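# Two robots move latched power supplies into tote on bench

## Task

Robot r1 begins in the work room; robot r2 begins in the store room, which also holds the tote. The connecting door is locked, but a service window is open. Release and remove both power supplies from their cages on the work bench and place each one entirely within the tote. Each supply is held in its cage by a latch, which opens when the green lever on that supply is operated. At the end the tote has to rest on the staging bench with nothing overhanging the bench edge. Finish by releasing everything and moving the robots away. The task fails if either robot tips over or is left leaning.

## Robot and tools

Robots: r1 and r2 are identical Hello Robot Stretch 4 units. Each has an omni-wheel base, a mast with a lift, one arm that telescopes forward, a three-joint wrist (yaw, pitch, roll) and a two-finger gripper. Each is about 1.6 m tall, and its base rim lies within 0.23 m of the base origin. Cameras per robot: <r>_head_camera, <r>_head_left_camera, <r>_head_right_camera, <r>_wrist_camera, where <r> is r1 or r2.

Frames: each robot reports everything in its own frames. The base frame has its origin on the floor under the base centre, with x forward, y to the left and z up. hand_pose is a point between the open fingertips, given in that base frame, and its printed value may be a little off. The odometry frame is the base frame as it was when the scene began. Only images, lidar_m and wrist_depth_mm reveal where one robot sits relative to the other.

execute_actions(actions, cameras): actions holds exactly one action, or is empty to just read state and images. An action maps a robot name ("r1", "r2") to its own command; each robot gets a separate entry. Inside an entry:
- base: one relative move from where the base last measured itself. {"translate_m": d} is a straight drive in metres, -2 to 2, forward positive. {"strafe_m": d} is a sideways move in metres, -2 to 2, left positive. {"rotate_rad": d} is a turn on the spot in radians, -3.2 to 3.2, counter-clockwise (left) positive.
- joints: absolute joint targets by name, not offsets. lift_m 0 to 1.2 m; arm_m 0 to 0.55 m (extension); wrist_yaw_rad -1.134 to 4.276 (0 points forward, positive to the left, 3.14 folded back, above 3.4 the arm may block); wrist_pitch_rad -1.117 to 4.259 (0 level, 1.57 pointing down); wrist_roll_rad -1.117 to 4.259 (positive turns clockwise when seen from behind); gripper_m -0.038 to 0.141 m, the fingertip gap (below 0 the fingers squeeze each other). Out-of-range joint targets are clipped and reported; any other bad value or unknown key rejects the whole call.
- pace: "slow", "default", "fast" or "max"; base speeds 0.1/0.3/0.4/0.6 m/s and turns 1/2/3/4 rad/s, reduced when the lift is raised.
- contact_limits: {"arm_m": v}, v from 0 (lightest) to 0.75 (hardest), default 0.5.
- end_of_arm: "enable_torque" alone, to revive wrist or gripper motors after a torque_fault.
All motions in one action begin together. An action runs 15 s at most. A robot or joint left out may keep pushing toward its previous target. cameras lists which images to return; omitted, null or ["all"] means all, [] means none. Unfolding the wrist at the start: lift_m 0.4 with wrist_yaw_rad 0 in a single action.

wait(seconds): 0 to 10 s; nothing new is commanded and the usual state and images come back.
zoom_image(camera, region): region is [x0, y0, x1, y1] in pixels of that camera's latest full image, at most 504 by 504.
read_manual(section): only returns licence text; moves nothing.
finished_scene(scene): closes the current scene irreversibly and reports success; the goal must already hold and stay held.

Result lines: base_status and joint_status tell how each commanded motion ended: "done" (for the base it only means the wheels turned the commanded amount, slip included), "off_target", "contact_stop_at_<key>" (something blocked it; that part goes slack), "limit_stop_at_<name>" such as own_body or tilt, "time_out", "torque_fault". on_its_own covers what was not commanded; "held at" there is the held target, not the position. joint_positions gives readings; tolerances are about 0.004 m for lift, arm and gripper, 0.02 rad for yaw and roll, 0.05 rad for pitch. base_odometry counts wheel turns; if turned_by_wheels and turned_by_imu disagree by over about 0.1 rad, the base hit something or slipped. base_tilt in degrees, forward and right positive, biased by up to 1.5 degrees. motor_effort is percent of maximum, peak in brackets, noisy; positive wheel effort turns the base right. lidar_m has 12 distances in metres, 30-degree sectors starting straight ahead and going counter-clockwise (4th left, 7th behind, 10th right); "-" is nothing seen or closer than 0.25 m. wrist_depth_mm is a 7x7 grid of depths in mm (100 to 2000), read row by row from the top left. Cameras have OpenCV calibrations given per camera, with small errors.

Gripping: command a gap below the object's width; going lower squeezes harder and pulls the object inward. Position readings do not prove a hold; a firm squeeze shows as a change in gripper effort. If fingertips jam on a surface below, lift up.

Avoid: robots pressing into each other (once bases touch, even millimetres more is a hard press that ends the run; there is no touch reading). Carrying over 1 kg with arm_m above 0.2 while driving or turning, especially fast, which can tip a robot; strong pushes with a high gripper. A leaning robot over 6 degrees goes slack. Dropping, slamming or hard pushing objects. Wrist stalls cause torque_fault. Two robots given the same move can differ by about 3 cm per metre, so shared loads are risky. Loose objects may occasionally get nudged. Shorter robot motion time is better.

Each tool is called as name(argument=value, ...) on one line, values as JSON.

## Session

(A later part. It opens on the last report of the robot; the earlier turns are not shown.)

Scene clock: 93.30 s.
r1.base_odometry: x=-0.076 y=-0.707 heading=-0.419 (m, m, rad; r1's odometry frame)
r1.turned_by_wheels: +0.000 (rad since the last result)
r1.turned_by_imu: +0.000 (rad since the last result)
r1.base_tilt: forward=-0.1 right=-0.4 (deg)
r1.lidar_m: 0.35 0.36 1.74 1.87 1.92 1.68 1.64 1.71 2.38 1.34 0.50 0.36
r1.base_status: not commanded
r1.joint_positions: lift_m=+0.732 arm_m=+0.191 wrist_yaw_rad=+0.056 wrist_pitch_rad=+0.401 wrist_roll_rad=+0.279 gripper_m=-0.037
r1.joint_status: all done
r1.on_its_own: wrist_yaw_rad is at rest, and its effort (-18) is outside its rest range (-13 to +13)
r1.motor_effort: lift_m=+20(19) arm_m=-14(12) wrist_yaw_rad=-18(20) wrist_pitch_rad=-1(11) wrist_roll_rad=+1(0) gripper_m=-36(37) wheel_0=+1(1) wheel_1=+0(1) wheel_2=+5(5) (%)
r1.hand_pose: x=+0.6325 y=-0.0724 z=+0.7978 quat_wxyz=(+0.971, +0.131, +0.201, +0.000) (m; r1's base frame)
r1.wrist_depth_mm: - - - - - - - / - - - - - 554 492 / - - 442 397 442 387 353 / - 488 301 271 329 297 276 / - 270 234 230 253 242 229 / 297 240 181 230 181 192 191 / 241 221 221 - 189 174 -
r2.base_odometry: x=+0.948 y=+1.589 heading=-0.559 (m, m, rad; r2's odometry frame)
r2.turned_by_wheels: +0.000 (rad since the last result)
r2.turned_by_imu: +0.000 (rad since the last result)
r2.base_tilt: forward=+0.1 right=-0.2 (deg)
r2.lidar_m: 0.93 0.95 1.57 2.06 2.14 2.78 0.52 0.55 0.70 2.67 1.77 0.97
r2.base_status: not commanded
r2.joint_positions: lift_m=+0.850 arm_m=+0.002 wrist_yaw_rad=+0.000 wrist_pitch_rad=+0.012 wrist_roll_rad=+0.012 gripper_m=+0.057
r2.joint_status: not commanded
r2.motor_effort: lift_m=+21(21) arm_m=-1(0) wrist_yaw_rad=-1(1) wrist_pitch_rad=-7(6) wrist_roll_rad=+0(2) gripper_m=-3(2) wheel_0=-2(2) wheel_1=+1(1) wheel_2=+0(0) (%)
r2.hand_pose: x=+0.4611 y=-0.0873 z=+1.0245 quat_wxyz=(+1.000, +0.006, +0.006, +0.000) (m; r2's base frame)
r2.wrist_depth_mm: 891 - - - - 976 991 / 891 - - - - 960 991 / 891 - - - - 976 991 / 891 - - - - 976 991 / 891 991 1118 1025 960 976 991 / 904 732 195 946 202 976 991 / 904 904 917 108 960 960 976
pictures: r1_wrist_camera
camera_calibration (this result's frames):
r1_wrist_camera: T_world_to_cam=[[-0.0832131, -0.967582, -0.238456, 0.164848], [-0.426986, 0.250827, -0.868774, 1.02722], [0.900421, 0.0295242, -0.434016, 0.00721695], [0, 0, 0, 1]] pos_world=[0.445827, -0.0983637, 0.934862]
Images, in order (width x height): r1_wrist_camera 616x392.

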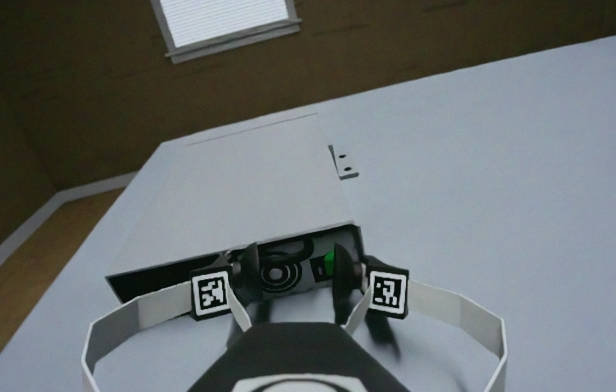

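execute_actions(actions=[{"r1":{"base":{"strafe_m":-0.007},"pace":"slow"}}], cameras=["r1_wrist_camera"])

execute_actions(actions=[{"r1":{"joints":{"arm_m":0.185},"pace":"slow"}}], cameras=["r1_wrist_camera"])

zoom_image(camera="r1_wrist_camera", region=[180, 180, 420, 330])

Scene clock: 94.27 s.
r1.base_odometry: x=-0.079 y=-0.714 heading=-0.418 (m, m, rad; r1's odometry frame)
r1.turned_by_wheels: +0.001 (rad since the last result)
r1.turned_by_imu: +0.001 (rad since the last result)
r1.base_tilt: forward=+0.0 right=-0.4 (deg)
r1.lidar_m: 0.35 0.35 1.73 1.89 1.94 1.70 1.63 1.73 2.41 1.34 0.49 0.36
r1.base_status: done
r1.joint_positions: lift_m=+0.732 arm_m=+0.191 wrist_yaw_rad=+0.060 wrist_pitch_rad=+0.401 wrist_roll_rad=+0.279 gripper_m=-0.037
r1.joint_status: not commanded
r1.on_its_own: wrist_yaw_rad is at rest, and its effort (-29) is outside its rest range (-13 to +13)
r1.motor_effort: lift_m=+19(20) arm_m=-13(14) wrist_yaw_rad=-29(30) wrist_pitch_rad=-3(4) wrist_roll_rad=+2(1) gripper_m=-35(36) wheel_0=+6(3) wheel_1=+0(8) wheel_2=+6(5) (%)
r1.hand_pose: x=+0.6325 y=-0.0714 z=+0.7977 quat_wxyz=(+0.971, +0.130, +0.201, +0.001) (m; r1's base frame)
r1.wrist_depth_mm: - - - - - - - / - - - - - 544 492 / - - 433 397 436 384 349 / - 480 297 272 327 296 274 / - 267 235 230 259 240 228 / 297 163 182 229 183 194 191 / 241 223 221 - 189 175 -
r2.base_odometry: x=+0.948 y=+1.589 heading=-0.559 (m, m, rad; r2's odometry frame)
r2.turned_by_wheels: +0.000 (rad since the last result)
r2.turned_by_imu: +0.000 (rad since the last result)
r2.base_tilt: forward=+0.1 right=-0.2 (deg)
r2.lidar_m: 0.94 0.95 1.57 2.04 2.11 2.73 0.52 0.54 0.73 2.65 1.80 1.00
r2.base_status: not commanded
r2.joint_positions: lift_m=+0.850 arm_m=+0.002 wrist_yaw_rad=+0.000 wrist_pitch_rad=+0.012 wrist_roll_rad=+0.012 gripper_m=+0.057
r2.joint_status: not commanded
r2.motor_effort: lift_m=+21(20) arm_m=+0(0) wrist_yaw_rad=-1(1) wrist_pitch_rad=-7(7) wrist_roll_rad=-1(1) gripper_m=-3(2) wheel_0=-2(2) wheel_1=+1(1) wheel_2=+0(0) (%)
r2.hand_pose: x=+0.4611 y=-0.0873 z=+1.0245 quat_wxyz=(+1.000, +0.006, +0.006, +0.000) (m; r2's base frame)
r2.wrist_depth_mm: 891 - - - - 976 991 / 891 - - - - 976 991 / 904 - - - - 976 991 / 904 - - - - 976 991 / 891 991 1118 1025 946 976 991 / 904 741 195 931 202 976 991 / 891 917 917 108 960 976 991
pictures: r1_wrist_camera
camera_calibration (this result's frames):
r1_wrist_camera: T_world_to_cam=[[-0.079838, -0.96788, -0.2384, 0.163552], [-0.428235, 0.249272, -0.868607, 1.0274], [0.900134, 0.0327433, -0.434381, 0.00789513], [0, 0, 0, 1]] pos_world=[0.445921, -0.0980632, 0.934831]
Images, in order (width x height): r1_wrist_camera 616x392.

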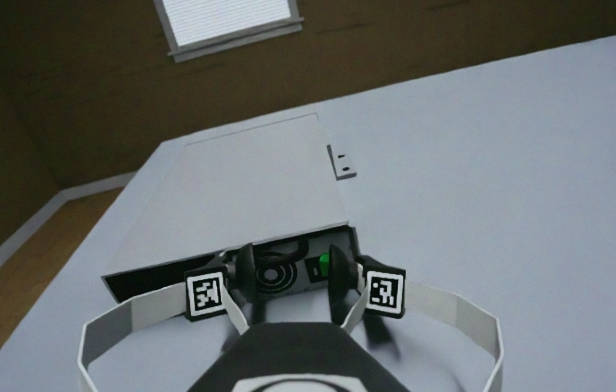

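Scene clock: 94.97 s.
r1.base_odometry: x=-0.079 y=-0.714 heading=-0.418 (m, m, rad; r1's odometry frame)
r1.turned_by_wheels: +0.000 (rad since the last result)
r1.turned_by_imu: +0.001 (rad since the last result)
r1.base_tilt: forward=-0.1 right=-0.4 (deg)
r1.lidar_m: 0.34 0.37 1.76 1.87 1.96 1.71 1.64 1.70 2.38 1.33 0.50 0.36
r1.base_status: not commanded
r1.joint_positions: lift_m=+0.732 arm_m=+0.187 wrist_yaw_rad=+0.064 wrist_pitch_rad=+0.400 wrist_roll_rad=+0.280 gripper_m=-0.037
r1.joint_status: all done
r1.on_its_own: wrist_yaw_rad is at rest, and its effort (-41) is outside its rest range (-13 to +13)
r1.motor_effort: lift_m=+20(19) arm_m=-13(14) wrist_yaw_rad=-41(40) wrist_pitch_rad=-1(3) wrist_roll_rad=-3(1) gripper_m=-33(37) wheel_0=+7(7) wheel_1=+1(2) wheel_2=+9(9) (%)
r1.hand_pose: x=+0.6289 y=-0.0703 z=+0.7979 quat_wxyz=(+0.971, +0.130, +0.201, +0.003) (m; r1's base frame)
r1.wrist_depth_mm: - - - - - - - / - - - - - 549 492 / - - 449 397 436 382 351 / - 500 298 270 329 296 274 / - 281 235 233 255 241 229 / 301 244 182 224 183 201 192 / 242 222 220 - 189 172 -
r2.base_odometry: x=+0.948 y=+1.589 heading=-0.559 (m, m, rad; r2's odometry frame)
r2.turned_by_wheels: +0.000 (rad since the last result)
r2.turned_by_imu: +0.000 (rad since the last result)
r2.base_tilt: forward=+0.1 right=-0.3 (deg)
r2.lidar_m: 0.90 0.97 1.57 2.05 2.11 2.79 0.53 0.57 0.73 2.67 1.76 0.98
r2.base_status: not commanded
r2.joint_positions: lift_m=+0.850 arm_m=+0.002 wrist_yaw_rad=+0.000 wrist_pitch_rad=+0.012 wrist_roll_rad=+0.012 gripper_m=+0.057
r2.joint_status: not commanded
r2.motor_effort: lift_m=+21(21) arm_m=+0(1) wrist_yaw_rad=-1(1) wrist_pitch_rad=-7(7) wrist_roll_rad=-2(1) gripper_m=-2(4) wheel_0=-2(2) wheel_1=+1(1) wheel_2=+0(0) (%)
r2.hand_pose: x=+0.4611 y=-0.0873 z=+1.0245 quat_wxyz=(+1.000, +0.006, +0.006, +0.000) (m; r2's base frame)
r2.wrist_depth_mm: 904 - - - - 976 991 / 891 - - - - 976 991 / 891 - - - - 976 976 / 904 - - - - 976 991 / 891 991 1138 1042 960 960 991 / 891 741 195 931 202 976 976 / 904 904 931 108 946 976 976
pictures: r1_wrist_camera
camera_calibration (this result's frames):
r1_wrist_camera: T_world_to_cam=[[-0.0760987, -0.967965, -0.239277, 0.162719], [-0.428515, 0.24843, -0.86871, 1.02599], [0.900324, 0.036426, -0.433693, 0.0107283], [0, 0, 0, 1]] pos_world=[0.442378, -0.0977729, 0.934879]
Images, in order (width x height): r1_wrist_camera 616x392.

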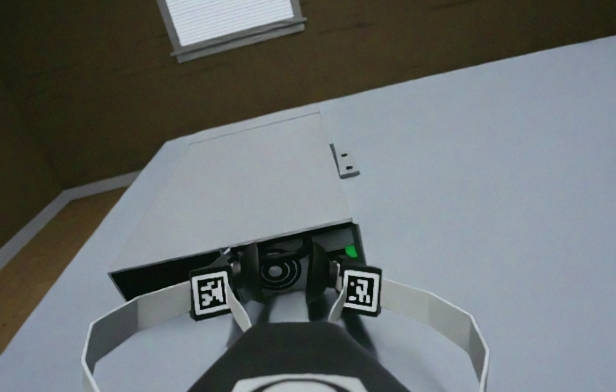

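Region (180, 180, 420, 330) of r1_wrist_camera's 616x392 image, scaled by 2.100; it fills the top 315 rows of this view, and the rest is white.

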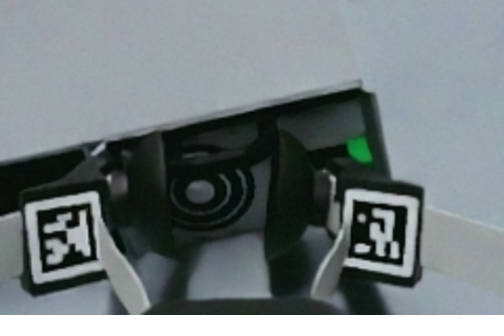

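execute_actions(actions=[{"r1":{"joints":{"arm_m":0.14,"gripper_m":0.058,"lift_m":0.741}}}], cameras=[])

execute_actions(actions=[{"r1":{"base":{"strafe_m":-0.038},"joints":{"wrist_yaw_rad":0.2,"arm_m":0.155}}}], cameras=["r1_wrist_camera"])

Scene clock: 97.70 s.
r1.base_odometry: x=-0.079 y=-0.714 heading=-0.419 (m, m, rad; r1's odometry frame)
r1.turned_by_wheels: -0.001 (rad since the last result)
r1.turned_by_imu: -0.001 (rad since the last result)
r1.base_tilt: forward=+0.0 right=-0.4 (deg)
r1.lidar_m: 0.34 0.37 1.74 1.88 1.95 1.70 1.63 1.70 2.39 1.32 0.48 0.37
r1.base_status: not commanded
r1.joint_positions: lift_m=+0.741 arm_m=+0.142 wrist_yaw_rad=+0.050 wrist_pitch_rad=+0.402 wrist_roll_rad=+0.280 gripper_m=+0.058
r1.joint_status: all done
r1.motor_effort: lift_m=+22(26) arm_m=-9(15) wrist_yaw_rad=+0(48) wrist_pitch_rad=-6(20) wrist_roll_rad=+1(0) gripper_m=-3(32) wheel_0=+1(7) wheel_1=+0(2) wheel_2=-1(9) (%)
r1.hand_pose: x=+0.5821 y=-0.0741 z=+0.8061 quat_wxyz=(+0.971, +0.132, +0.201, -0.004) (m; r1's base frame)
r1.wrist_depth_mm: - - - - - - - / - - - - 699 580 521 / - - 466 449 459 404 370 / - 512 320 298 345 312 291 / - 332 283 286 270 254 241 / 314 283 198 238 198 213 202 / 254 233 233 - 198 181 179
r2.base_odometry: x=+0.948 y=+1.589 heading=-0.559 (m, m, rad; r2's odometry frame)
r2.turned_by_wheels: +0.000 (rad since the last result)
r2.turned_by_imu: +0.001 (rad since the last result)
r2.base_tilt: forward=+0.0 right=-0.2 (deg)
r2.lidar_m: 0.92 0.94 1.57 2.05 2.12 2.79 0.52 0.52 0.75 2.68 1.80 1.00
r2.base_status: not commanded
r2.joint_positions: lift_m=+0.850 arm_m=+0.002 wrist_yaw_rad=+0.000 wrist_pitch_rad=+0.012 wrist_roll_rad=+0.012 gripper_m=+0.057
r2.joint_status: not commanded
r2.motor_effort: lift_m=+21(21) arm_m=+0(1) wrist_yaw_rad=-1(2) wrist_pitch_rad=-6(7) wrist_roll_rad=-1(1) gripper_m=-3(3) wheel_0=-2(2) wheel_1=+1(1) wheel_2=+0(0) (%)
r2.hand_pose: x=+0.4611 y=-0.0873 z=+1.0245 quat_wxyz=(+1.000, +0.006, +0.006, +0.000) (m; r2's base frame)
r2.wrist_depth_mm: 891 - - - - 960 991 / 891 - - - - 960 976 / 904 - - - - 976 976 / 891 - - - - 976 991 / 891 991 1118 1025 946 976 991 / 904 741 195 931 202 976 1008 / 904 904 931 108 960 976 991
pictures: none
No camera images: the call's "cameras" was empty. Leave "cameras" out to get every camera's image.

Scene clock: 98.70 s.
r1.base_odometry: x=-0.095 y=-0.749 heading=-0.419 (m, m, rad; r1's odometry frame)
r1.turned_by_wheels: +0.000 (rad since the last result)
r1.turned_by_imu: +0.000 (rad since the last result)
r1.base_tilt: forward=-0.1 right=-0.3 (deg)
r1.lidar_m: 0.33 0.35 1.77 1.91 1.98 1.70 1.63 1.71 2.39 1.32 0.49 0.36
r1.base_status: done
r1.joint_positions: lift_m=+0.741 arm_m=+0.153 wrist_yaw_rad=+0.200 wrist_pitch_rad=+0.402 wrist_roll_rad=+0.280 gripper_m=+0.058
r1.joint_status: all done
r1.motor_effort: lift_m=+23(22) arm_m=+9(12) wrist_yaw_rad=-1(4) wrist_pitch_rad=-7(6) wrist_roll_rad=+0(1) gripper_m=-2(2) wheel_0=-1(3) wheel_1=+1(10) wheel_2=-1(0) (%)
r1.hand_pose: x=+0.6018 y=-0.0330 z=+0.8061 quat_wxyz=(+0.968, +0.116, +0.210, +0.069) (m; r1's base frame)
r1.wrist_depth_mm: - - - - - - - / - - - - - 580 521 / - - 521 394 459 402 368 / - - 319 287 343 314 290 / - 340 271 266 270 255 241 / 320 283 198 239 198 213 203 / 254 232 232 - 198 182 179
r2.base_odometry: x=+0.948 y=+1.589 heading=-0.559 (m, m, rad; r2's odometry frame)
r2.turned_by_wheels: +0.000 (rad since the last result)
r2.turned_by_imu: +0.000 (rad since the last result)
r2.base_tilt: forward=+0.1 right=-0.2 (deg)
r2.lidar_m: 0.89 0.98 1.57 2.06 2.09 2.78 0.54 0.58 0.72 2.66 1.78 0.99
r2.base_status: not commanded
r2.joint_positions: lift_m=+0.850 arm_m=+0.002 wrist_yaw_rad=+0.000 wrist_pitch_rad=+0.012 wrist_roll_rad=+0.012 gripper_m=+0.057
r2.joint_status: not commanded
r2.motor_effort: lift_m=+21(21) arm_m=-1(0) wrist_yaw_rad=-1(1) wrist_pitch_rad=-7(7) wrist_roll_rad=-4(2) gripper_m=-2(3) wheel_0=-2(2) wheel_1=+1(1) wheel_2=+0(0) (%)
r2.hand_pose: x=+0.4611 y=-0.0873 z=+1.0245 quat_wxyz=(+1.000, +0.006, +0.006, +0.000) (m; r2's base frame)
r2.wrist_depth_mm: 891 - - - - 960 976 / 891 - - - - 976 976 / 904 - - - - 960 991 / 891 - - - - 976 991 / 891 991 1118 1025 960 960 991 / 891 741 194 931 202 960 991 / 904 904 931 108 960 960 991
pictures: r1_wrist_camera
camera_calibration (this result's frames):
r1_wrist_camera: T_world_to_cam=[[0.0555927, -0.96944, -0.238946, 0.119223], [-0.459855, 0.187563, -0.867959, 1.02852], [0.886252, 0.158133, -0.435375, 0.0511984], [0, 0, 0, 1]] pos_world=[0.420969, -0.0854294, 0.943494]
Images, in order (width x height): r1_wrist_camera 616x392.

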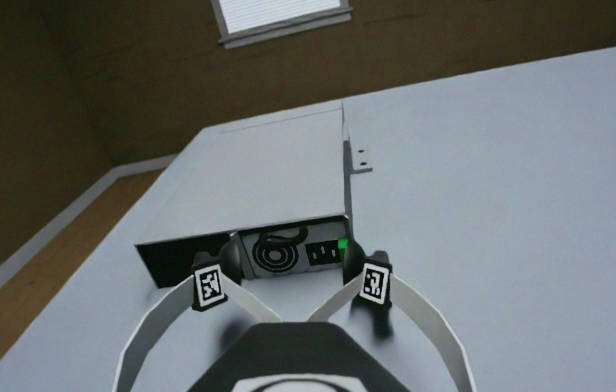

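execute_actions(actions=[{"r1":{"base":{"strafe_m":-0.006},"pace":"slow"}}], cameras=[])

execute_actions(actions=[{"r1":{"joints":{"arm_m":0.17},"contact_limits":{"arm_m":0.15},"pace":"slow"}}], cameras=["r1_wrist_camera"])

execute_actions(actions=[{"r1":{"base":{"strafe_m":0.004},"joints":{"gripper_m":0.046},"pace":"slow"}}], cameras=["r1_wrist_camera"])

zoom_image(camera="r1_wrist_camera", region=[180, 180, 420, 330])

Scene clock: 99.60 s.
r1.base_odometry: x=-0.097 y=-0.754 heading=-0.420 (m, m, rad; r1's odometry frame)
r1.turned_by_wheels: +0.000 (rad since the last result)
r1.turned_by_imu: +0.000 (rad since the last result)
r1.base_tilt: forward=+0.0 right=-0.3 (deg)
r1.lidar_m: 0.34 0.36 1.78 1.93 1.96 1.70 1.64 1.73 2.39 1.31 0.49 0.36
r1.base_status: done
r1.joint_positions: lift_m=+0.741 arm_m=+0.153 wrist_yaw_rad=+0.200 wrist_pitch_rad=+0.402 wrist_roll_rad=+0.280 gripper_m=+0.058
r1.joint_status: not commanded
r1.motor_effort: lift_m=+23(23) arm_m=+9(9) wrist_yaw_rad=-1(1) wrist_pitch_rad=-8(6) wrist_roll_rad=+0(1) gripper_m=-1(2) wheel_0=+2(2) wheel_1=-2(3) wheel_2=+0(1) (%)
r1.hand_pose: x=+0.6018 y=-0.0330 z=+0.8061 quat_wxyz=(+0.968, +0.116, +0.210, +0.069) (m; r1's base frame)
r1.wrist_depth_mm: - - - - - - - / - - - - - 580 521 / - - 496 407 462 404 370 / - - 320 294 343 312 290 / - 334 270 264 268 255 241 / 314 283 198 238 198 213 203 / 254 233 232 - 197 182 178
r2.base_odometry: x=+0.948 y=+1.589 heading=-0.559 (m, m, rad; r2's odometry frame)
r2.turned_by_wheels: +0.000 (rad since the last result)
r2.turned_by_imu: +0.000 (rad since the last result)
r2.base_tilt: forward=+0.1 right=-0.2 (deg)
r2.lidar_m: 0.92 0.96 1.57 2.05 2.11 2.79 0.52 0.55 0.74 2.65 1.79 1.01
r2.base_status: not commanded
r2.joint_positions: lift_m=+0.850 arm_m=+0.002 wrist_yaw_rad=+0.000 wrist_pitch_rad=+0.012 wrist_roll_rad=+0.012 gripper_m=+0.057
r2.joint_status: not commanded
r2.motor_effort: lift_m=+21(21) arm_m=+0(1) wrist_yaw_rad=-1(1) wrist_pitch_rad=-6(7) wrist_roll_rad=+0(1) gripper_m=-2(3) wheel_0=-2(2) wheel_1=+1(1) wheel_2=+0(0) (%)
r2.hand_pose: x=+0.4611 y=-0.0873 z=+1.0245 quat_wxyz=(+1.000, +0.006, +0.006, +0.000) (m; r2's base frame)
r2.wrist_depth_mm: 891 - - - - 976 991 / 891 - - - - 960 991 / 891 - - - - 976 991 / 891 - - - - 976 991 / 891 991 1118 1042 960 976 991 / 891 741 195 931 202 960 976 / 891 904 931 108 960 976 991
pictures: none
No camera images: the call's "cameras" was empty. Leave "cameras" out to get every camera's image.

Scene clock: 100.67 s.
r1.base_odometry: x=-0.097 y=-0.754 heading=-0.420 (m, m, rad; r1's odometry frame)
r1.turned_by_wheels: +0.000 (rad since the last result)
r1.turned_by_imu: +0.000 (rad since the last result)
r1.base_tilt: forward=+0.0 right=-0.3 (deg)
r1.lidar_m: 0.33 0.36 1.78 1.94 1.97 1.69 1.63 1.70 2.37 1.33 0.46 0.36
r1.base_status: not commanded
r1.joint_positions: lift_m=+0.741 arm_m=+0.168 wrist_yaw_rad=+0.200 wrist_pitch_rad=+0.402 wrist_roll_rad=+0.280 gripper_m=+0.058
r1.joint_status: all done
r1.motor_effort: lift_m=+23(23) arm_m=+9(10) wrist_yaw_rad=-1(1) wrist_pitch_rad=-8(7) wrist_roll_rad=+0(1) gripper_m=-4(1) wheel_0=+1(1) wheel_1=-2(2) wheel_2=+0(0) (%)
r1.contact_limits: arm_m 0.15
r1.hand_pose: x=+0.6168 y=-0.0330 z=+0.8061 quat_wxyz=(+0.968, +0.116, +0.210, +0.069) (m; r1's base frame)
r1.wrist_depth_mm: - - - - - - - / - - - - - 580 521 / - - 500 404 459 407 370 / - - 322 294 343 312 290 / - 312 256 249 268 253 242 / 312 285 198 238 198 213 202 / 253 232 232 - 198 181 178
r2.base_odometry: x=+0.948 y=+1.589 heading=-0.559 (m, m, rad; r2's odometry frame)
r2.turned_by_wheels: +0.000 (rad since the last result)
r2.turned_by_imu: +0.000 (rad since the last result)
r2.base_tilt: forward=+0.1 right=-0.2 (deg)
r2.lidar_m: 0.94 0.97 1.57 2.04 2.11 2.80 0.51 0.56 0.74 2.65 1.80 0.99
r2.base_status: not commanded
r2.joint_positions: lift_m=+0.850 arm_m=+0.002 wrist_yaw_rad=+0.000 wrist_pitch_rad=+0.012 wrist_roll_rad=+0.012 gripper_m=+0.057
r2.joint_status: not commanded
r2.motor_effort: lift_m=+21(21) arm_m=+0(0) wrist_yaw_rad=-1(1) wrist_pitch_rad=-6(7) wrist_roll_rad=-2(3) gripper_m=-2(3) wheel_0=-2(2) wheel_1=+1(1) wheel_2=+0(0) (%)
r2.hand_pose: x=+0.4611 y=-0.0873 z=+1.0245 quat_wxyz=(+1.000, +0.006, +0.006, +0.000) (m; r2's base frame)
r2.wrist_depth_mm: 891 - - - - 976 991 / 891 - - - - 976 991 / 891 - - - - 976 991 / 891 - - - - 976 991 / 891 1008 1098 1042 960 991 991 / 891 732 195 946 202 976 991 / 904 904 917 108 960 976 991
pictures: r1_wrist_camera
camera_calibration (this result's frames):
r1_wrist_camera: T_world_to_cam=[[0.0556121, -0.969439, -0.238946, 0.118383], [-0.459859, 0.187553, -0.867959, 1.03541], [0.886249, 0.15815, -0.435375, 0.0379273], [0, 0, 0, 1]] pos_world=[0.435946, -0.0854275, 0.943494]
Images, in order (width x height): r1_wrist_camera 616x392.

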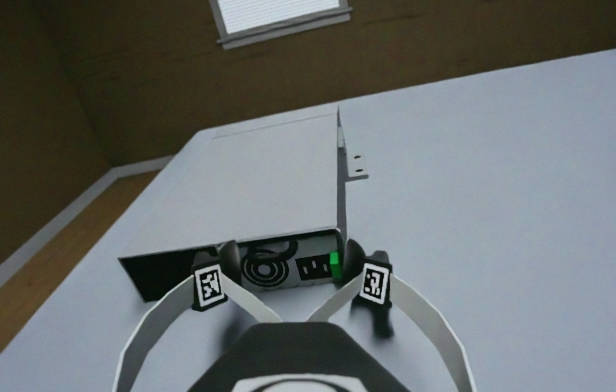

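Scene clock: 101.57 s.
r1.base_odometry: x=-0.096 y=-0.750 heading=-0.420 (m, m, rad; r1's odometry frame)
r1.turned_by_wheels: +0.000 (rad since the last result)
r1.turned_by_imu: +0.000 (rad since the last result)
r1.base_tilt: forward=-0.1 right=-0.4 (deg)
r1.lidar_m: 0.34 0.36 1.79 1.92 1.97 1.71 1.63 1.71 2.39 1.33 0.50 0.37
r1.base_status: done
r1.joint_positions: lift_m=+0.741 arm_m=+0.168 wrist_yaw_rad=+0.195 wrist_pitch_rad=+0.403 wrist_roll_rad=+0.280 gripper_m=+0.046
r1.joint_status: all done
r1.motor_effort: lift_m=+23(22) arm_m=+9(9) wrist_yaw_rad=+12(12) wrist_pitch_rad=-8(8) wrist_roll_rad=-2(2) gripper_m=-4(5) wheel_0=-3(1) wheel_1=-1(3) wheel_2=-1(1) (%)
r1.hand_pose: x=+0.6166 y=-0.0342 z=+0.8060 quat_wxyz=(+0.968, +0.117, +0.210, +0.067) (m; r1's base frame)
r1.wrist_depth_mm: - - - - - - - / - - - - - 574 517 / - - 492 404 455 404 368 / - - 319 291 343 310 290 / - 314 258 248 268 253 242 / 312 282 199 241 209 212 203 / 253 231 232 - 197 183 179
r2.base_odometry: x=+0.948 y=+1.589 heading=-0.559 (m, m, rad; r2's odometry frame)
r2.turned_by_wheels: +0.000 (rad since the last result)
r2.turned_by_imu: +0.000 (rad since the last result)
r2.base_tilt: forward=+0.1 right=-0.2 (deg)
r2.lidar_m: 0.93 0.97 1.58 2.04 2.12 2.78 0.53 0.56 0.75 2.67 1.77 0.99
r2.base_status: not commanded
r2.joint_positions: lift_m=+0.850 arm_m=+0.002 wrist_yaw_rad=+0.000 wrist_pitch_rad=+0.012 wrist_roll_rad=+0.012 gripper_m=+0.057
r2.joint_status: not commanded
r2.motor_effort: lift_m=+21(20) arm_m=+0(0) wrist_yaw_rad=-1(1) wrist_pitch_rad=-7(7) wrist_roll_rad=-4(3) gripper_m=-2(4) wheel_0=-2(2) wheel_1=+1(1) wheel_2=+0(1) (%)
r2.hand_pose: x=+0.4611 y=-0.0873 z=+1.0245 quat_wxyz=(+1.000, +0.006, +0.006, +0.000) (m; r2's base frame)
r2.wrist_depth_mm: 891 - - - - 976 991 / 904 - - - - 976 991 / 904 - - - - 976 991 / 891 - - - - 976 991 / 904 991 1118 1042 946 976 976 / 904 741 195 931 202 976 991 / 904 904 931 108 960 976 991
pictures: r1_wrist_camera
camera_calibration (this result's frames):
r1_wrist_camera: T_world_to_cam=[[0.0512106, -0.969702, -0.238863, 0.1198], [-0.459543, 0.189471, -0.86771, 1.03507], [0.886678, 0.154204, -0.435917, 0.0382802], [0, 0, 0, 1]] pos_world=[0.435584, -0.0858487, 0.943447]
Images, in order (width x height): r1_wrist_camera 616x392.

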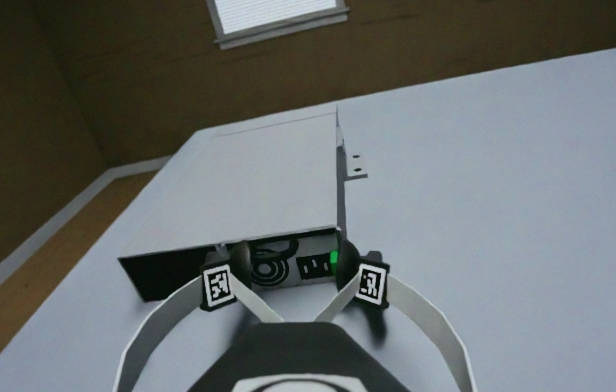

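Region (180, 180, 420, 330) of r1_wrist_camera's 616x392 image, scaled by 2.100; it fills the top 315 rows of this view, and the rest is white.

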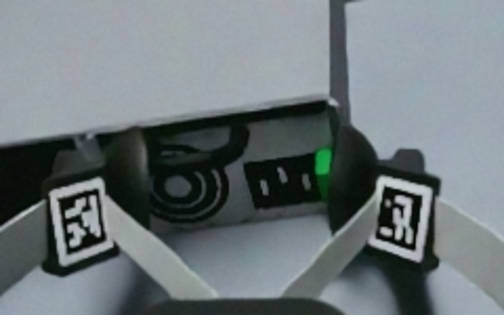

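Right pad caught on the cage corner; back off slightly.

execute_actions(actions=[{"r1":{"base":{"strafe_m":0.003},"joints":{"arm_m":0.162,"gripper_m":0.05},"pace":"slow"}}], cameras=["r1_wrist_camera"])

zoom_image(camera="r1_wrist_camera", region=[180, 180, 420, 330])

Scene clock: 102.53 s.
r1.base_odometry: x=-0.094 y=-0.748 heading=-0.420 (m, m, rad; r1's odometry frame)
r1.turned_by_wheels: +0.000 (rad since the last result)
r1.turned_by_imu: +0.000 (rad since the last result)
r1.base_tilt: forward=-0.1 right=-0.4 (deg)
r1.lidar_m: 0.33 0.37 1.78 1.91 1.97 1.70 1.62 1.71 2.37 1.34 0.51 0.34
r1.base_status: done
r1.joint_positions: lift_m=+0.741 arm_m=+0.164 wrist_yaw_rad=+0.198 wrist_pitch_rad=+0.403 wrist_roll_rad=+0.280 gripper_m=+0.050
r1.joint_status: all done
r1.motor_effort: lift_m=+23(23) arm_m=-10(6) wrist_yaw_rad=+4(13) wrist_pitch_rad=-8(9) wrist_roll_rad=-3(0) gripper_m=-5(3) wheel_0=-3(4) wheel_1=+0(1) wheel_2=-2(3) (%)
r1.hand_pose: x=+0.6120 y=-0.0336 z=+0.8060 quat_wxyz=(+0.968, +0.117, +0.210, +0.068) (m; r1's base frame)
r1.wrist_depth_mm: - - - - - - - / - - - - - 580 521 / - - 564 392 459 404 368 / - - 320 287 345 312 290 / - 329 259 253 270 254 243 / 317 285 245 241 202 213 203 / 252 231 232 - 198 181 179
r2.base_odometry: x=+0.948 y=+1.589 heading=-0.559 (m, m, rad; r2's odometry frame)
r2.turned_by_wheels: +0.000 (rad since the last result)
r2.turned_by_imu: +0.000 (rad since the last result)
r2.base_tilt: forward=+0.2 right=-0.2 (deg)
r2.lidar_m: 0.94 0.96 1.57 2.05 2.13 2.77 0.53 0.54 0.74 2.67 1.80 1.00
r2.base_status: not commanded
r2.joint_positions: lift_m=+0.850 arm_m=+0.002 wrist_yaw_rad=+0.000 wrist_pitch_rad=+0.012 wrist_roll_rad=+0.012 gripper_m=+0.057
r2.joint_status: not commanded
r2.motor_effort: lift_m=+21(21) arm_m=+0(0) wrist_yaw_rad=-1(1) wrist_pitch_rad=-7(6) wrist_roll_rad=-4(3) gripper_m=-2(3) wheel_0=-2(2) wheel_1=+1(1) wheel_2=+0(0) (%)
r2.hand_pose: x=+0.4611 y=-0.0873 z=+1.0245 quat_wxyz=(+1.000, +0.006, +0.006, +0.000) (m; r2's base frame)
r2.wrist_depth_mm: 891 - - - - 976 991 / 891 - - - - 976 976 / 904 - - - - 976 991 / 891 - - - - 991 991 / 891 976 1118 1025 946 976 991 / 891 741 195 931 202 976 991 / 891 917 931 108 960 976 991
pictures: r1_wrist_camera
camera_calibration (this result's frames):
r1_wrist_camera: T_world_to_cam=[[0.0533029, -0.969583, -0.23889, 0.119363], [-0.459775, 0.188534, -0.867791, 1.03309], [0.886434, 0.156091, -0.435741, 0.0423143], [0, 0, 0, 1]] pos_world=[0.43112, -0.0856462, 0.943463]
Images, in order (width x height): r1_wrist_camera 616x392.

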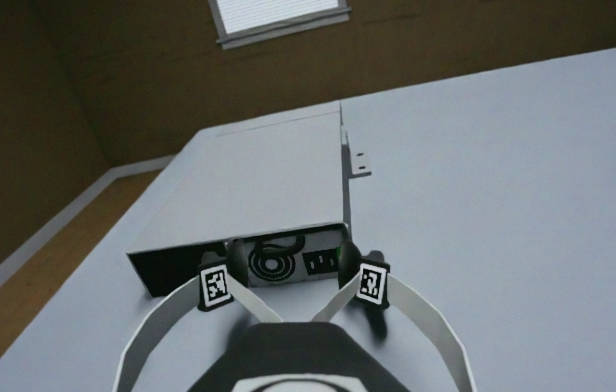

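Region (180, 180, 420, 330) of r1_wrist_camera's 616x392 image, scaled by 2.100; it fills the top 315 rows of this view, and the rest is white.

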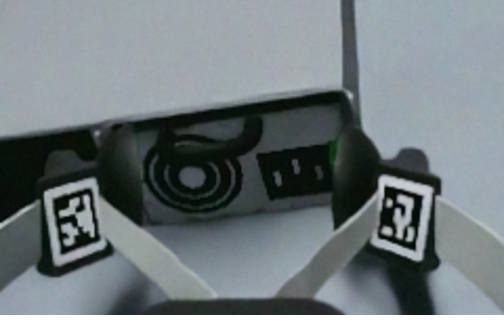

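Past the corner and on the lever. Push in and close.

execute_actions(actions=[{"r1":{"joints":{"arm_m":0.176,"gripper_m":0.035},"contact_limits":{"arm_m":0.3},"pace":"slow"}}], cameras=["r1_wrist_camera"])

execute_actions(actions=[{"r1":{"base":{"strafe_m":0.002},"joints":{"gripper_m":0.003,"arm_m":0.187,"lift_m":0.737},"contact_limits":{"arm_m":0.3},"pace":"slow"}}], cameras=["r1_wrist_camera"])

execute_actions(actions=[{"r1":{"base":{"strafe_m":0.002},"joints":{"gripper_m":-0.038,"arm_m":0.198,"lift_m":0.732},"contact_limits":{"arm_m":0.3},"pace":"slow"}}], cameras=["r1_wrist_camera"])

zoom_image(camera="r1_wrist_camera", region=[180, 180, 420, 330])

Scene clock: 103.77 s.
r1.base_odometry: x=-0.095 y=-0.748 heading=-0.421 (m, m, rad; r1's odometry frame)
r1.turned_by_wheels: +0.000 (rad since the last result)
r1.turned_by_imu: +0.000 (rad since the last result)
r1.base_tilt: forward=-0.1 right=-0.4 (deg)
r1.lidar_m: 0.32 0.36 1.75 1.93 1.95 1.69 1.63 1.71 2.37 1.32 0.49 0.38
r1.base_status: not commanded
r1.joint_positions: lift_m=+0.741 arm_m=+0.174 wrist_yaw_rad=+0.193 wrist_pitch_rad=+0.407 wrist_roll_rad=+0.280 gripper_m=+0.035
r1.joint_status: all done
r1.on_its_own: wrist_yaw_rad is at rest, and its effort (+20) is outside its rest range (-13 to +13)
r1.motor_effort: lift_m=+22(23) arm_m=+14(13) wrist_yaw_rad=+20(19) wrist_pitch_rad=-20(21) wrist_roll_rad=-1(1) gripper_m=-8(9) wheel_0=-4(4) wheel_1=+0(0) wheel_2=-6(6) (%)
r1.contact_limits: arm_m 0.3
r1.hand_pose: x=+0.6213 y=-0.0351 z=+0.8049 quat_wxyz=(+0.968, +0.117, +0.212, +0.065) (m; r1's base frame)
r1.wrist_depth_mm: - - - - - - - / - - - - - 569 512 / - - 466 394 449 399 364 / - - 314 287 342 309 286 / - 309 253 245 270 250 240 / 309 278 190 239 195 211 201 / 251 230 229 - 196 181 178
r2.base_odometry: x=+0.948 y=+1.589 heading=-0.559 (m, m, rad; r2's odometry frame)
r2.turned_by_wheels: +0.000 (rad since the last result)
r2.turned_by_imu: +0.000 (rad since the last result)
r2.base_tilt: forward=+0.1 right=-0.2 (deg)
r2.lidar_m: 0.94 0.96 1.59 2.04 2.12 2.76 0.54 0.53 0.73 2.67 1.78 1.01
r2.base_status: not commanded
r2.joint_positions: lift_m=+0.850 arm_m=+0.002 wrist_yaw_rad=+0.000 wrist_pitch_rad=+0.012 wrist_roll_rad=+0.012 gripper_m=+0.057
r2.joint_status: not commanded
r2.motor_effort: lift_m=+21(21) arm_m=+0(0) wrist_yaw_rad=-1(1) wrist_pitch_rad=-7(6) wrist_roll_rad=-1(3) gripper_m=-3(3) wheel_0=-2(2) wheel_1=+1(1) wheel_2=+0(0) (%)
r2.hand_pose: x=+0.4611 y=-0.0873 z=+1.0245 quat_wxyz=(+1.000, +0.006, +0.006, +0.000) (m; r2's base frame)
r2.wrist_depth_mm: 904 - - - - 976 991 / 891 - - - - 976 991 / 904 - - - - 976 991 / 891 - - - - 976 991 / 891 991 1118 1025 946 976 991 / 904 741 195 931 202 960 991 / 904 904 917 108 960 976 991
pictures: r1_wrist_camera
camera_calibration (this result's frames):
r1_wrist_camera: T_world_to_cam=[[0.0474905, -0.970028, -0.238306, 0.12031], [-0.462411, 0.190122, -0.866043, 1.03696], [0.885393, 0.151324, -0.439523, 0.0374174], [0, 0, 0, 1]] pos_world=[0.440659, -0.086106, 0.943168]
Images, in order (width x height): r1_wrist_camera 616x392.

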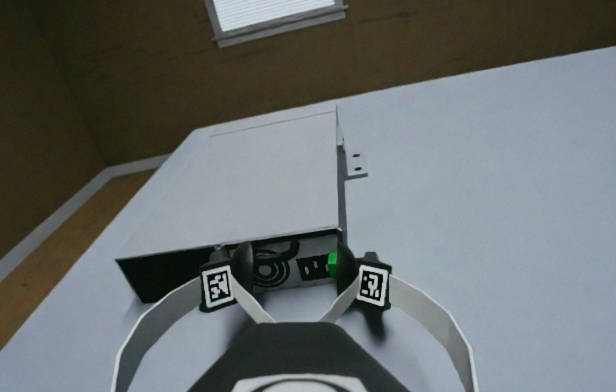

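Scene clock: 105.30 s.
r1.base_odometry: x=-0.094 y=-0.746 heading=-0.421 (m, m, rad; r1's odometry frame)
r1.turned_by_wheels: +0.000 (rad since the last result)
r1.turned_by_imu: +0.000 (rad since the last result)
r1.base_tilt: forward=-0.1 right=-0.5 (deg)
r1.lidar_m: 0.35 0.36 1.78 1.92 1.96 1.71 1.63 1.70 2.38 1.33 0.49 0.37
r1.base_status: done
r1.joint_positions: lift_m=+0.737 arm_m=+0.184 wrist_yaw_rad=+0.197 wrist_pitch_rad=+0.408 wrist_roll_rad=+0.280 gripper_m=+0.003
r1.joint_status: all done
r1.on_its_own: wrist_pitch_rad is at rest, and its effort (-25) is outside its rest range (-23 to +23)
r1.motor_effort: lift_m=+17(21) arm_m=+14(18) wrist_yaw_rad=+5(23) wrist_pitch_rad=-25(26) wrist_roll_rad=+0(2) gripper_m=-20(20) wheel_0=+1(4) wheel_1=+4(5) wheel_2=-8(9) (%)
r1.contact_limits: arm_m 0.3
r1.hand_pose: x=+0.6321 y=-0.0338 z=+0.8010 quat_wxyz=(+0.968, +0.116, +0.213, +0.067) (m; r1's base frame)
r1.wrist_depth_mm: - - - - - - - / - - - - - 549 492 / - - 459 368 436 387 351 / - - 303 268 330 300 279 / - 298 241 231 266 243 231 / 303 257 205 234 189 202 195 / 245 224 224 - 191 176 173
r2.base_odometry: x=+0.948 y=+1.589 heading=-0.559 (m, m, rad; r2's odometry frame)
r2.turned_by_wheels: +0.000 (rad since the last result)
r2.turned_by_imu: +0.000 (rad since the last result)
r2.base_tilt: forward=+0.1 right=-0.2 (deg)
r2.lidar_m: 0.94 0.96 1.58 2.06 2.11 2.75 0.53 0.52 0.73 2.68 1.76 1.01
r2.base_status: not commanded
r2.joint_positions: lift_m=+0.850 arm_m=+0.002 wrist_yaw_rad=+0.000 wrist_pitch_rad=+0.012 wrist_roll_rad=+0.012 gripper_m=+0.057
r2.joint_status: not commanded
r2.motor_effort: lift_m=+21(21) arm_m=+0(0) wrist_yaw_rad=-2(1) wrist_pitch_rad=-6(6) wrist_roll_rad=+0(1) gripper_m=-2(2) wheel_0=-2(2) wheel_1=+1(1) wheel_2=+0(0) (%)
r2.hand_pose: x=+0.4611 y=-0.0873 z=+1.0245 quat_wxyz=(+1.000, +0.006, +0.006, +0.000) (m; r2's base frame)
r2.wrist_depth_mm: 904 - - - - 976 991 / 904 - - - - 976 991 / 891 - - - - 976 991 / 891 - - - - 976 976 / 904 991 1118 1025 960 960 991 / 891 732 195 946 202 976 991 / 904 904 917 108 960 976 991
pictures: r1_wrist_camera
camera_calibration (this result's frames):
r1_wrist_camera: T_world_to_cam=[[0.0517031, -0.969867, -0.238085, 0.11725], [-0.464717, 0.187653, -0.865346, 1.03912], [0.883948, 0.155383, -0.441011, 0.0280856], [0, 0, 0, 1]] pos_world=[0.452008, -0.0856411, 0.939499]
Images, in order (width x height): r1_wrist_camera 616x392.

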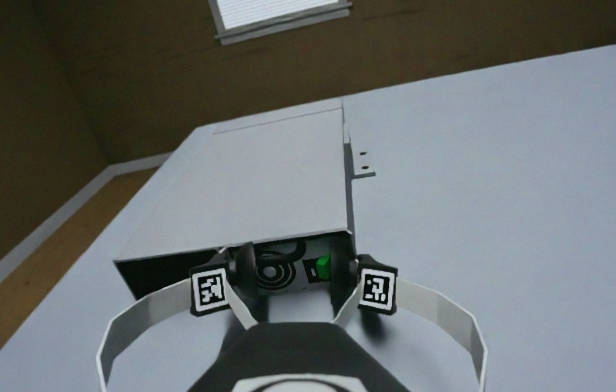

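Scene clock: 106.80 s.
r1.base_odometry: x=-0.094 y=-0.744 heading=-0.422 (m, m, rad; r1's odometry frame)
r1.turned_by_wheels: -0.001 (rad since the last result)
r1.turned_by_imu: +0.008 (rad since the last result)
r1.base_tilt: forward=-0.1 right=-0.4 (deg)
r1.lidar_m: 0.33 0.37 1.77 1.91 1.97 1.70 1.63 1.72 2.39 1.35 0.49 0.35
r1.base_status: done
r1.joint_positions: lift_m=+0.732 arm_m=+0.195 wrist_yaw_rad=+0.191 wrist_pitch_rad=+0.408 wrist_roll_rad=+0.280 gripper_m=-0.037
r1.joint_status: all done
r1.on_its_own: wrist_yaw_rad is at rest, and its effort (+26) is outside its rest range (-13 to +13); wrist_pitch_rad is at rest, and its effort (-24) is outside its rest range (-23 to +23)
r1.motor_effort: lift_m=+16(17) arm_m=+14(19) wrist_yaw_rad=+26(36) wrist_pitch_rad=-24(26) wrist_roll_rad=+1(1) gripper_m=-28(26) wheel_0=+0(1) wheel_1=+3(4) wheel_2=-11(14) (%)
r1.contact_limits: arm_m 0.3
r1.hand_pose: x=+0.6429 y=-0.0357 z=+0.7961 quat_wxyz=(+0.968, +0.117, +0.213, +0.064) (m; r1's base frame)
r1.wrist_depth_mm: - - - - - - - / - - - - - 530 484 / - - 436 355 424 377 343 / - - 291 260 324 293 271 / - 274 231 222 250 238 227 / 293 168 192 228 181 189 191 / 236 222 217 - 187 174 -
r2.base_odometry: x=+0.948 y=+1.589 heading=-0.559 (m, m, rad; r2's odometry frame)
r2.turned_by_wheels: +0.000 (rad since the last result)
r2.turned_by_imu: +0.000 (rad since the last result)
r2.base_tilt: forward=+0.1 right=-0.2 (deg)
r2.lidar_m: 0.91 0.95 1.57 2.06 2.12 2.76 0.53 0.54 0.74 2.65 1.80 1.00
r2.base_status: not commanded
r2.joint_positions: lift_m=+0.850 arm_m=+0.002 wrist_yaw_rad=+0.000 wrist_pitch_rad=+0.012 wrist_roll_rad=+0.012 gripper_m=+0.057
r2.joint_status: not commanded
r2.motor_effort: lift_m=+20(21) arm_m=-1(0) wrist_yaw_rad=-1(1) wrist_pitch_rad=-7(6) wrist_roll_rad=-2(1) gripper_m=-3(3) wheel_0=-2(2) wheel_1=+1(1) wheel_2=+0(0) (%)
r2.hand_pose: x=+0.4611 y=-0.0873 z=+1.0245 quat_wxyz=(+1.000, +0.006, +0.006, +0.000) (m; r2's base frame)
r2.wrist_depth_mm: 891 - - - - 976 991 / 904 - - - - 976 991 / 891 - - - - 976 991 / 891 - - - - 976 991 / 904 991 1118 1025 960 976 991 / 891 741 195 946 202 976 991 / 891 904 917 108 960 976 991
pictures: r1_wrist_camera
camera_calibration (this result's frames):
r1_wrist_camera: T_world_to_cam=[[0.0453044, -0.970174, -0.238137, 0.117892], [-0.463136, 0.190817, -0.865502, 1.03947], [0.885128, 0.149501, -0.440678, 0.0154815], [0, 0, 0, 1]] pos_world=[0.46237, -0.086287, 0.934557]
Images, in order (width x height): r1_wrist_camera 616x392.

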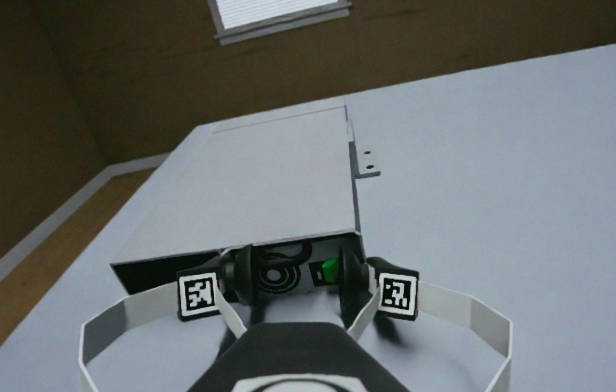

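Region (180, 180, 420, 330) of r1_wrist_camera's 616x392 image, scaled by 2.100; it fills the top 315 rows of this view, and the rest is white.

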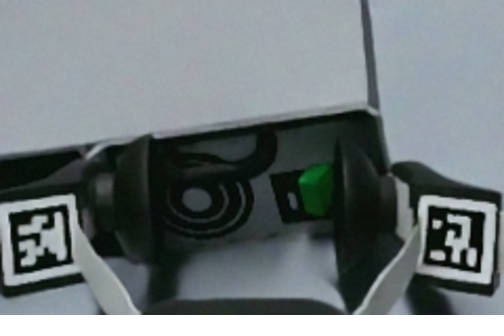

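execute_actions(actions=[{"r1":{"base":{"strafe_m":-0.008},"joints":{"arm_m":0.188},"pace":"slow"}}], cameras=["r1_wrist_camera"])

execute_actions(actions=[{"r1":{"base":{"strafe_m":-0.003},"joints":{"arm_m":0.183},"pace":"slow"}}], cameras=["r1_wrist_camera"])

zoom_image(camera="r1_wrist_camera", region=[180, 180, 420, 330])

Scene clock: 107.90 s.
r1.base_odometry: x=-0.097 y=-0.751 heading=-0.421 (m, m, rad; r1's odometry frame)
r1.turned_by_wheels: +0.000 (rad since the last result)
r1.turned_by_imu: +0.000 (rad since the last result)
r1.base_tilt: forward=+0.0 right=-0.4 (deg)
r1.lidar_m: 0.34 0.36 1.76 1.92 1.95 1.69 1.63 1.71 2.41 1.34 0.51 0.37
r1.base_status: done
r1.joint_positions: lift_m=+0.732 arm_m=+0.190 wrist_yaw_rad=+0.203 wrist_pitch_rad=+0.402 wrist_roll_rad=+0.280 gripper_m=-0.037
r1.joint_status: all done
r1.motor_effort: lift_m=+19(19) arm_m=-13(13) wrist_yaw_rad=-10(24) wrist_pitch_rad=-7(24) wrist_roll_rad=+0(3) gripper_m=-36(35) wheel_0=+2(2) wheel_1=-2(0) wheel_2=+3(8) (%)
r1.hand_pose: x=+0.6388 y=-0.0321 z=+0.7973 quat_wxyz=(+0.968, +0.116, +0.211, +0.071) (m; r1's base frame)
r1.wrist_depth_mm: - - - - - - - / - - - - - 544 492 / - - 459 364 433 379 349 / - - 297 264 320 294 273 / - 289 236 225 252 240 228 / 297 242 181 229 182 191 191 / 243 223 220 - 187 173 -
r2.base_odometry: x=+0.948 y=+1.589 heading=-0.559 (m, m, rad; r2's odometry frame)
r2.turned_by_wheels: +0.000 (rad since the last result)
r2.turned_by_imu: +0.000 (rad since the last result)
r2.base_tilt: forward=+0.1 right=-0.2 (deg)
r2.lidar_m: 0.94 0.97 1.56 2.06 2.10 2.78 0.53 0.55 0.72 2.68 1.80 1.00
r2.base_status: not commanded
r2.joint_positions: lift_m=+0.850 arm_m=+0.002 wrist_yaw_rad=+0.000 wrist_pitch_rad=+0.012 wrist_roll_rad=+0.012 gripper_m=+0.057
r2.joint_status: not commanded
r2.motor_effort: lift_m=+20(21) arm_m=+0(0) wrist_yaw_rad=-1(1) wrist_pitch_rad=-7(6) wrist_roll_rad=-2(1) gripper_m=-2(3) wheel_0=-2(2) wheel_1=+1(1) wheel_2=+0(0) (%)
r2.hand_pose: x=+0.4611 y=-0.0873 z=+1.0245 quat_wxyz=(+1.000, +0.006, +0.006, +0.000) (m; r2's base frame)
r2.wrist_depth_mm: 891 - - - - 976 991 / 891 - - - - 976 991 / 891 - - - - 976 991 / 891 - - - - 976 976 / 904 991 1118 1025 960 976 991 / 891 741 195 946 202 960 976 / 891 904 931 108 960 976 991
pictures: r1_wrist_camera
camera_calibration (this result's frames):
r1_wrist_camera: T_world_to_cam=[[0.0586881, -0.969266, -0.238913, 0.113938], [-0.460726, 0.186014, -0.867831, 1.03811], [0.8856, 0.161005, -0.435649, 0.0151829], [0, 0, 0, 1]] pos_world=[0.458152, -0.0851116, 0.934739]
Images, in order (width x height): r1_wrist_camera 616x392.

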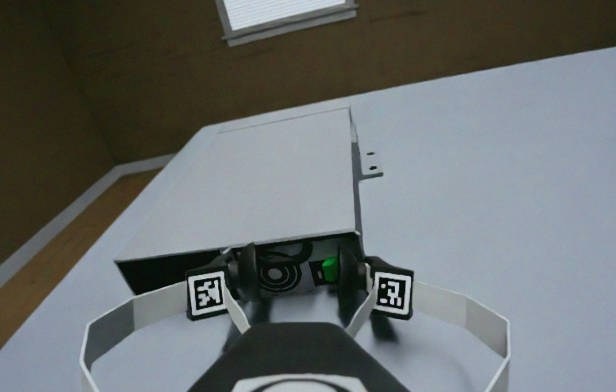

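Scene clock: 108.63 s.
r1.base_odometry: x=-0.098 y=-0.754 heading=-0.421 (m, m, rad; r1's odometry frame)
r1.turned_by_wheels: +0.001 (rad since the last result)
r1.turned_by_imu: +0.001 (rad since the last result)
r1.base_tilt: forward=-0.1 right=-0.4 (deg)
r1.lidar_m: 0.33 0.37 1.77 1.92 1.97 1.70 1.63 1.72 2.38 1.31 0.49 0.37
r1.base_status: done
r1.joint_positions: lift_m=+0.732 arm_m=+0.185 wrist_yaw_rad=+0.206 wrist_pitch_rad=+0.400 wrist_roll_rad=+0.280 gripper_m=-0.037
r1.joint_status: all done
r1.on_its_own: wrist_yaw_rad is at rest, and its effort (-17) is outside its rest range (-13 to +13)
r1.motor_effort: lift_m=+20(20) arm_m=-13(15) wrist_yaw_rad=-17(18) wrist_pitch_rad=-2(8) wrist_roll_rad=+2(1) gripper_m=-35(38) wheel_0=+3(6) wheel_1=-2(5) wheel_2=+6(6) (%)
r1.hand_pose: x=+0.6342 y=-0.0313 z=+0.7978 quat_wxyz=(+0.968, +0.116, +0.210, +0.072) (m; r1's base frame)
r1.wrist_depth_mm: - - - - - - - / - - - - - 554 492 / - - 484 368 430 387 351 / - - 301 265 322 297 276 / - 291 241 231 256 241 229 / 298 243 182 230 182 193 193 / 242 222 221 - 189 175 -
r2.base_odometry: x=+0.948 y=+1.589 heading=-0.559 (m, m, rad; r2's odometry frame)
r2.turned_by_wheels: +0.000 (rad since the last result)
r2.turned_by_imu: +0.000 (rad since the last result)
r2.base_tilt: forward=+0.2 right=-0.2 (deg)
r2.lidar_m: 0.93 0.94 1.54 2.04 2.11 2.79 0.51 0.54 0.72 2.68 1.80 1.01
r2.base_status: not commanded
r2.joint_positions: lift_m=+0.850 arm_m=+0.002 wrist_yaw_rad=+0.000 wrist_pitch_rad=+0.012 wrist_roll_rad=+0.012 gripper_m=+0.057
r2.joint_status: not commanded
r2.motor_effort: lift_m=+21(20) arm_m=-1(0) wrist_yaw_rad=-1(1) wrist_pitch_rad=-6(7) wrist_roll_rad=-2(1) gripper_m=-3(3) wheel_0=-2(2) wheel_1=+1(1) wheel_2=+0(0) (%)
r2.hand_pose: x=+0.4611 y=-0.0873 z=+1.0245 quat_wxyz=(+1.000, +0.006, +0.006, +0.000) (m; r2's base frame)
r2.wrist_depth_mm: 891 - - - - 976 991 / 891 - - - - 960 991 / 891 - - - - 976 976 / 891 - - - - 976 991 / 904 991 1118 1042 960 976 991 / 904 732 195 931 202 976 991 / 891 904 917 108 960 976 991
pictures: r1_wrist_camera
camera_calibration (this result's frames):
r1_wrist_camera: T_world_to_cam=[[0.0617832, -0.969063, -0.238954, 0.113148], [-0.459478, 0.184918, -0.868726, 1.03617], [0.886037, 0.163467, -0.433839, 0.0177181], [0, 0, 0, 1]] pos_world=[0.453409, -0.0848557, 0.934874]
Images, in order (width x height): r1_wrist_camera 616x392.

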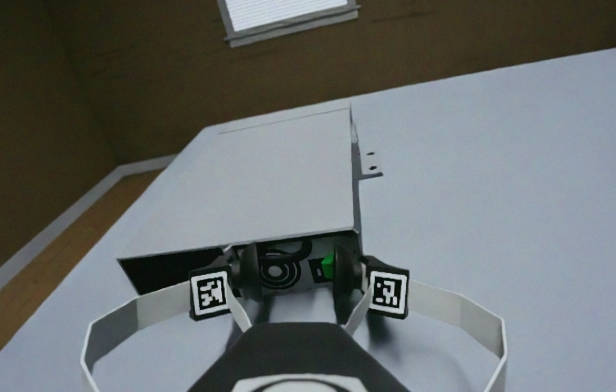

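Region (180, 180, 420, 330) of r1_wrist_camera's 616x392 image, scaled by 2.100; it fills the top 315 rows of this view, and the rest is white.

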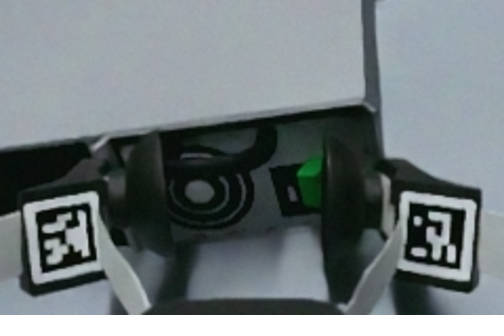

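execute_actions(actions=[{"r1":{"joints":{"arm_m":0.178},"pace":"slow"}}], cameras=["r1_wrist_camera"])

zoom_image(camera="r1_wrist_camera", region=[180, 180, 420, 330])

Scene clock: 109.47 s.
r1.base_odometry: x=-0.098 y=-0.754 heading=-0.422 (m, m, rad; r1's odometry frame)
r1.turned_by_wheels: -0.001 (rad since the last result)
r1.turned_by_imu: -0.001 (rad since the last result)
r1.base_tilt: forward=+0.0 right=-0.4 (deg)
r1.lidar_m: 0.32 0.36 1.78 1.92 1.97 1.69 1.64 1.70 2.40 1.29 0.49 0.35
r1.base_status: not commanded
r1.joint_positions: lift_m=+0.732 arm_m=+0.180 wrist_yaw_rad=+0.198 wrist_pitch_rad=+0.405 wrist_roll_rad=+0.280 gripper_m=-0.037
r1.joint_status: all done
r1.motor_effort: lift_m=+20(20) arm_m=-9(13) wrist_yaw_rad=+4(19) wrist_pitch_rad=-14(18) wrist_roll_rad=+1(1) gripper_m=-20(37) wheel_0=-2(4) wheel_1=-2(2) wheel_2=-2(6) (%)
r1.hand_pose: x=+0.6277 y=-0.0336 z=+0.7967 quat_wxyz=(+0.968, +0.116, +0.212, +0.068) (m; r1's base frame)
r1.wrist_depth_mm: - - - - - - - / - - - - - 544 488 / - - 445 366 433 382 347 / - 517 294 266 325 294 273 / - 298 244 225 259 240 227 / 296 267 182 199 179 202 191 / 239 219 219 - 187 171 -
r2.base_odometry: x=+0.948 y=+1.589 heading=-0.559 (m, m, rad; r2's odometry frame)
r2.turned_by_wheels: +0.000 (rad since the last result)
r2.turned_by_imu: +0.000 (rad since the last result)
r2.base_tilt: forward=+0.1 right=-0.3 (deg)
r2.lidar_m: 0.93 0.96 1.58 2.05 2.12 2.81 0.53 0.56 0.71 2.68 1.78 1.00
r2.base_status: not commanded
r2.joint_positions: lift_m=+0.850 arm_m=+0.002 wrist_yaw_rad=+0.000 wrist_pitch_rad=+0.012 wrist_roll_rad=+0.012 gripper_m=+0.057
r2.joint_status: not commanded
r2.motor_effort: lift_m=+21(21) arm_m=+0(0) wrist_yaw_rad=-1(1) wrist_pitch_rad=-6(7) wrist_roll_rad=-3(1) gripper_m=-3(3) wheel_0=-2(2) wheel_1=+1(1) wheel_2=+0(0) (%)
r2.hand_pose: x=+0.4611 y=-0.0873 z=+1.0245 quat_wxyz=(+1.000, +0.006, +0.006, +0.000) (m; r2's base frame)
r2.wrist_depth_mm: 891 - - - - 976 991 / 891 - - - - 976 991 / 891 - - - - 960 976 / 904 - - - - 976 991 / 904 976 1118 1025 960 976 991 / 891 732 195 946 202 976 976 / 891 904 917 108 946 976 991
pictures: r1_wrist_camera
camera_calibration (this result's frames):
r1_wrist_camera: T_world_to_cam=[[0.0531749, -0.969702, -0.238433, 0.116038], [-0.461612, 0.187858, -0.866962, 1.03264], [0.885487, 0.156164, -0.437637, 0.0264542], [0, 0, 0, 1]] pos_world=[0.447082, -0.0855975, 0.934501]
Images, in order (width x height): r1_wrist_camera 616x392.

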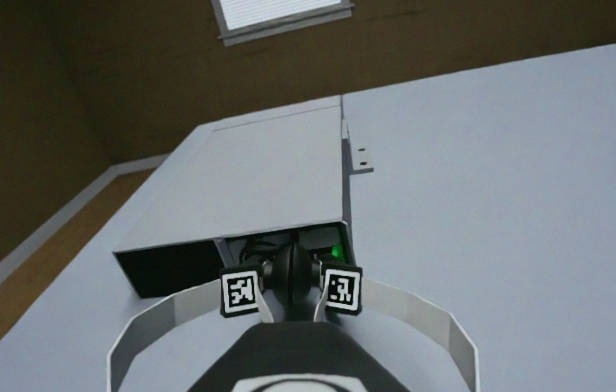

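Region (180, 180, 420, 330) of r1_wrist_camera's 616x392 image, scaled by 2.100; it fills the top 315 rows of this view, and the rest is white.

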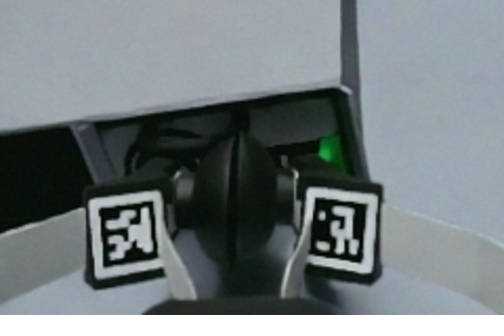

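execute_actions(actions=[{"r1":{"joints":{"arm_m":0.14,"gripper_m":0.1,"lift_m":0.75}}}], cameras=["r1_wrist_camera"])

zoom_image(camera="r1_wrist_camera", region=[220, 170, 390, 290])

Scene clock: 113.30 s.
r1.base_odometry: x=-0.098 y=-0.754 heading=-0.422 (m, m, rad; r1's odometry frame)
r1.turned_by_wheels: +0.000 (rad since the last result)
r1.turned_by_imu: +0.001 (rad since the last result)
r1.base_tilt: forward=+0.0 right=-0.4 (deg)
r1.lidar_m: 0.34 0.36 1.77 1.92 1.97 1.70 1.64 1.69 2.41 1.34 0.51 0.37
r1.base_status: not commanded
r1.joint_positions: lift_m=+0.750 arm_m=+0.142 wrist_yaw_rad=+0.200 wrist_pitch_rad=+0.402 wrist_roll_rad=+0.280 gripper_m=+0.100
r1.joint_status: all done
r1.motor_effort: lift_m=+23(25) arm_m=-9(9) wrist_yaw_rad=-2(6) wrist_pitch_rad=-8(14) wrist_roll_rad=+0(0) gripper_m=+0(19) wheel_0=-1(1) wheel_1=-2(2) wheel_2=-2(2) (%)
r1.hand_pose: x=+0.5901 y=-0.0330 z=+0.8151 quat_wxyz=(+0.968, +0.116, +0.210, +0.069) (m; r1's base frame)
r1.wrist_depth_mm: - - - - - - - / - - - - - 609 544 / - - 621 418 484 424 389 / - - 342 304 364 327 304 / - 366 297 287 286 267 254 / 1576 283 260 253 225 222 213 / 266 248 243 - 209 193 187
r2.base_odometry: x=+0.948 y=+1.589 heading=-0.559 (m, m, rad; r2's odometry frame)
r2.turned_by_wheels: +0.000 (rad since the last result)
r2.turned_by_imu: +0.001 (rad since the last result)
r2.base_tilt: forward=+0.2 right=-0.2 (deg)
r2.lidar_m: 0.93 0.96 1.56 2.04 2.12 2.78 0.54 0.53 0.75 2.68 1.76 1.01
r2.base_status: not commanded
r2.joint_positions: lift_m=+0.850 arm_m=+0.002 wrist_yaw_rad=+0.000 wrist_pitch_rad=+0.012 wrist_roll_rad=+0.012 gripper_m=+0.057
r2.joint_status: not commanded
r2.motor_effort: lift_m=+20(21) arm_m=+0(0) wrist_yaw_rad=-1(1) wrist_pitch_rad=-7(6) wrist_roll_rad=-1(2) gripper_m=-3(3) wheel_0=-2(2) wheel_1=+1(1) wheel_2=+0(0) (%)
r2.hand_pose: x=+0.4611 y=-0.0873 z=+1.0245 quat_wxyz=(+1.000, +0.006, +0.006, +0.000) (m; r2's base frame)
r2.wrist_depth_mm: 904 - - - - 976 976 / 891 - - - - 976 991 / 904 - - - - 960 991 / 891 - - - - 976 991 / 904 991 1118 1042 960 976 976 / 891 732 195 931 202 976 991 / 891 904 931 108 960 976 991
pictures: r1_wrist_camera
camera_calibration (this result's frames):
r1_wrist_camera: T_world_to_cam=[[0.0556934, -0.96948, -0.238759, 0.121815], [-0.459986, 0.187328, -0.867941, 1.03095], [0.886178, 0.158165, -0.435515, 0.065655], [0, 0, 0, 1]] pos_world=[0.409256, -0.0854128, 0.95248]
Images, in order (width x height): r1_wrist_camera 616x392.

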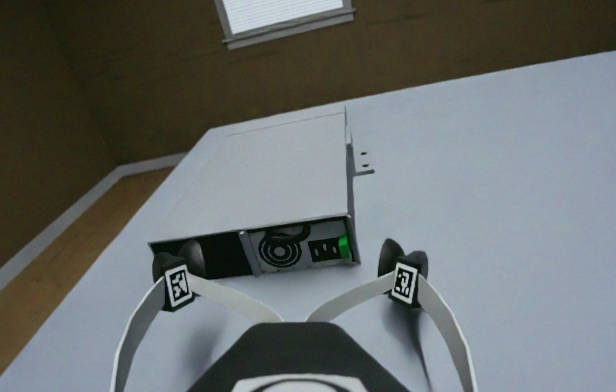

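Region (220, 170, 390, 290) of r1_wrist_camera's 616x392 image, scaled by 2.965; it fills the top 356 rows of this view, and the rest is white.

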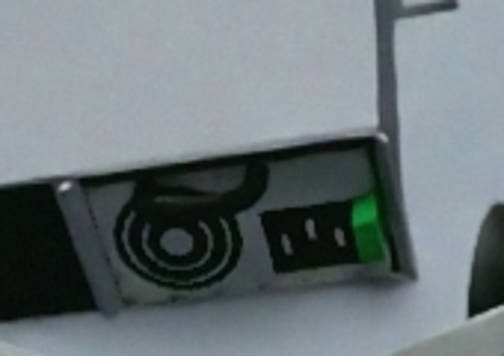

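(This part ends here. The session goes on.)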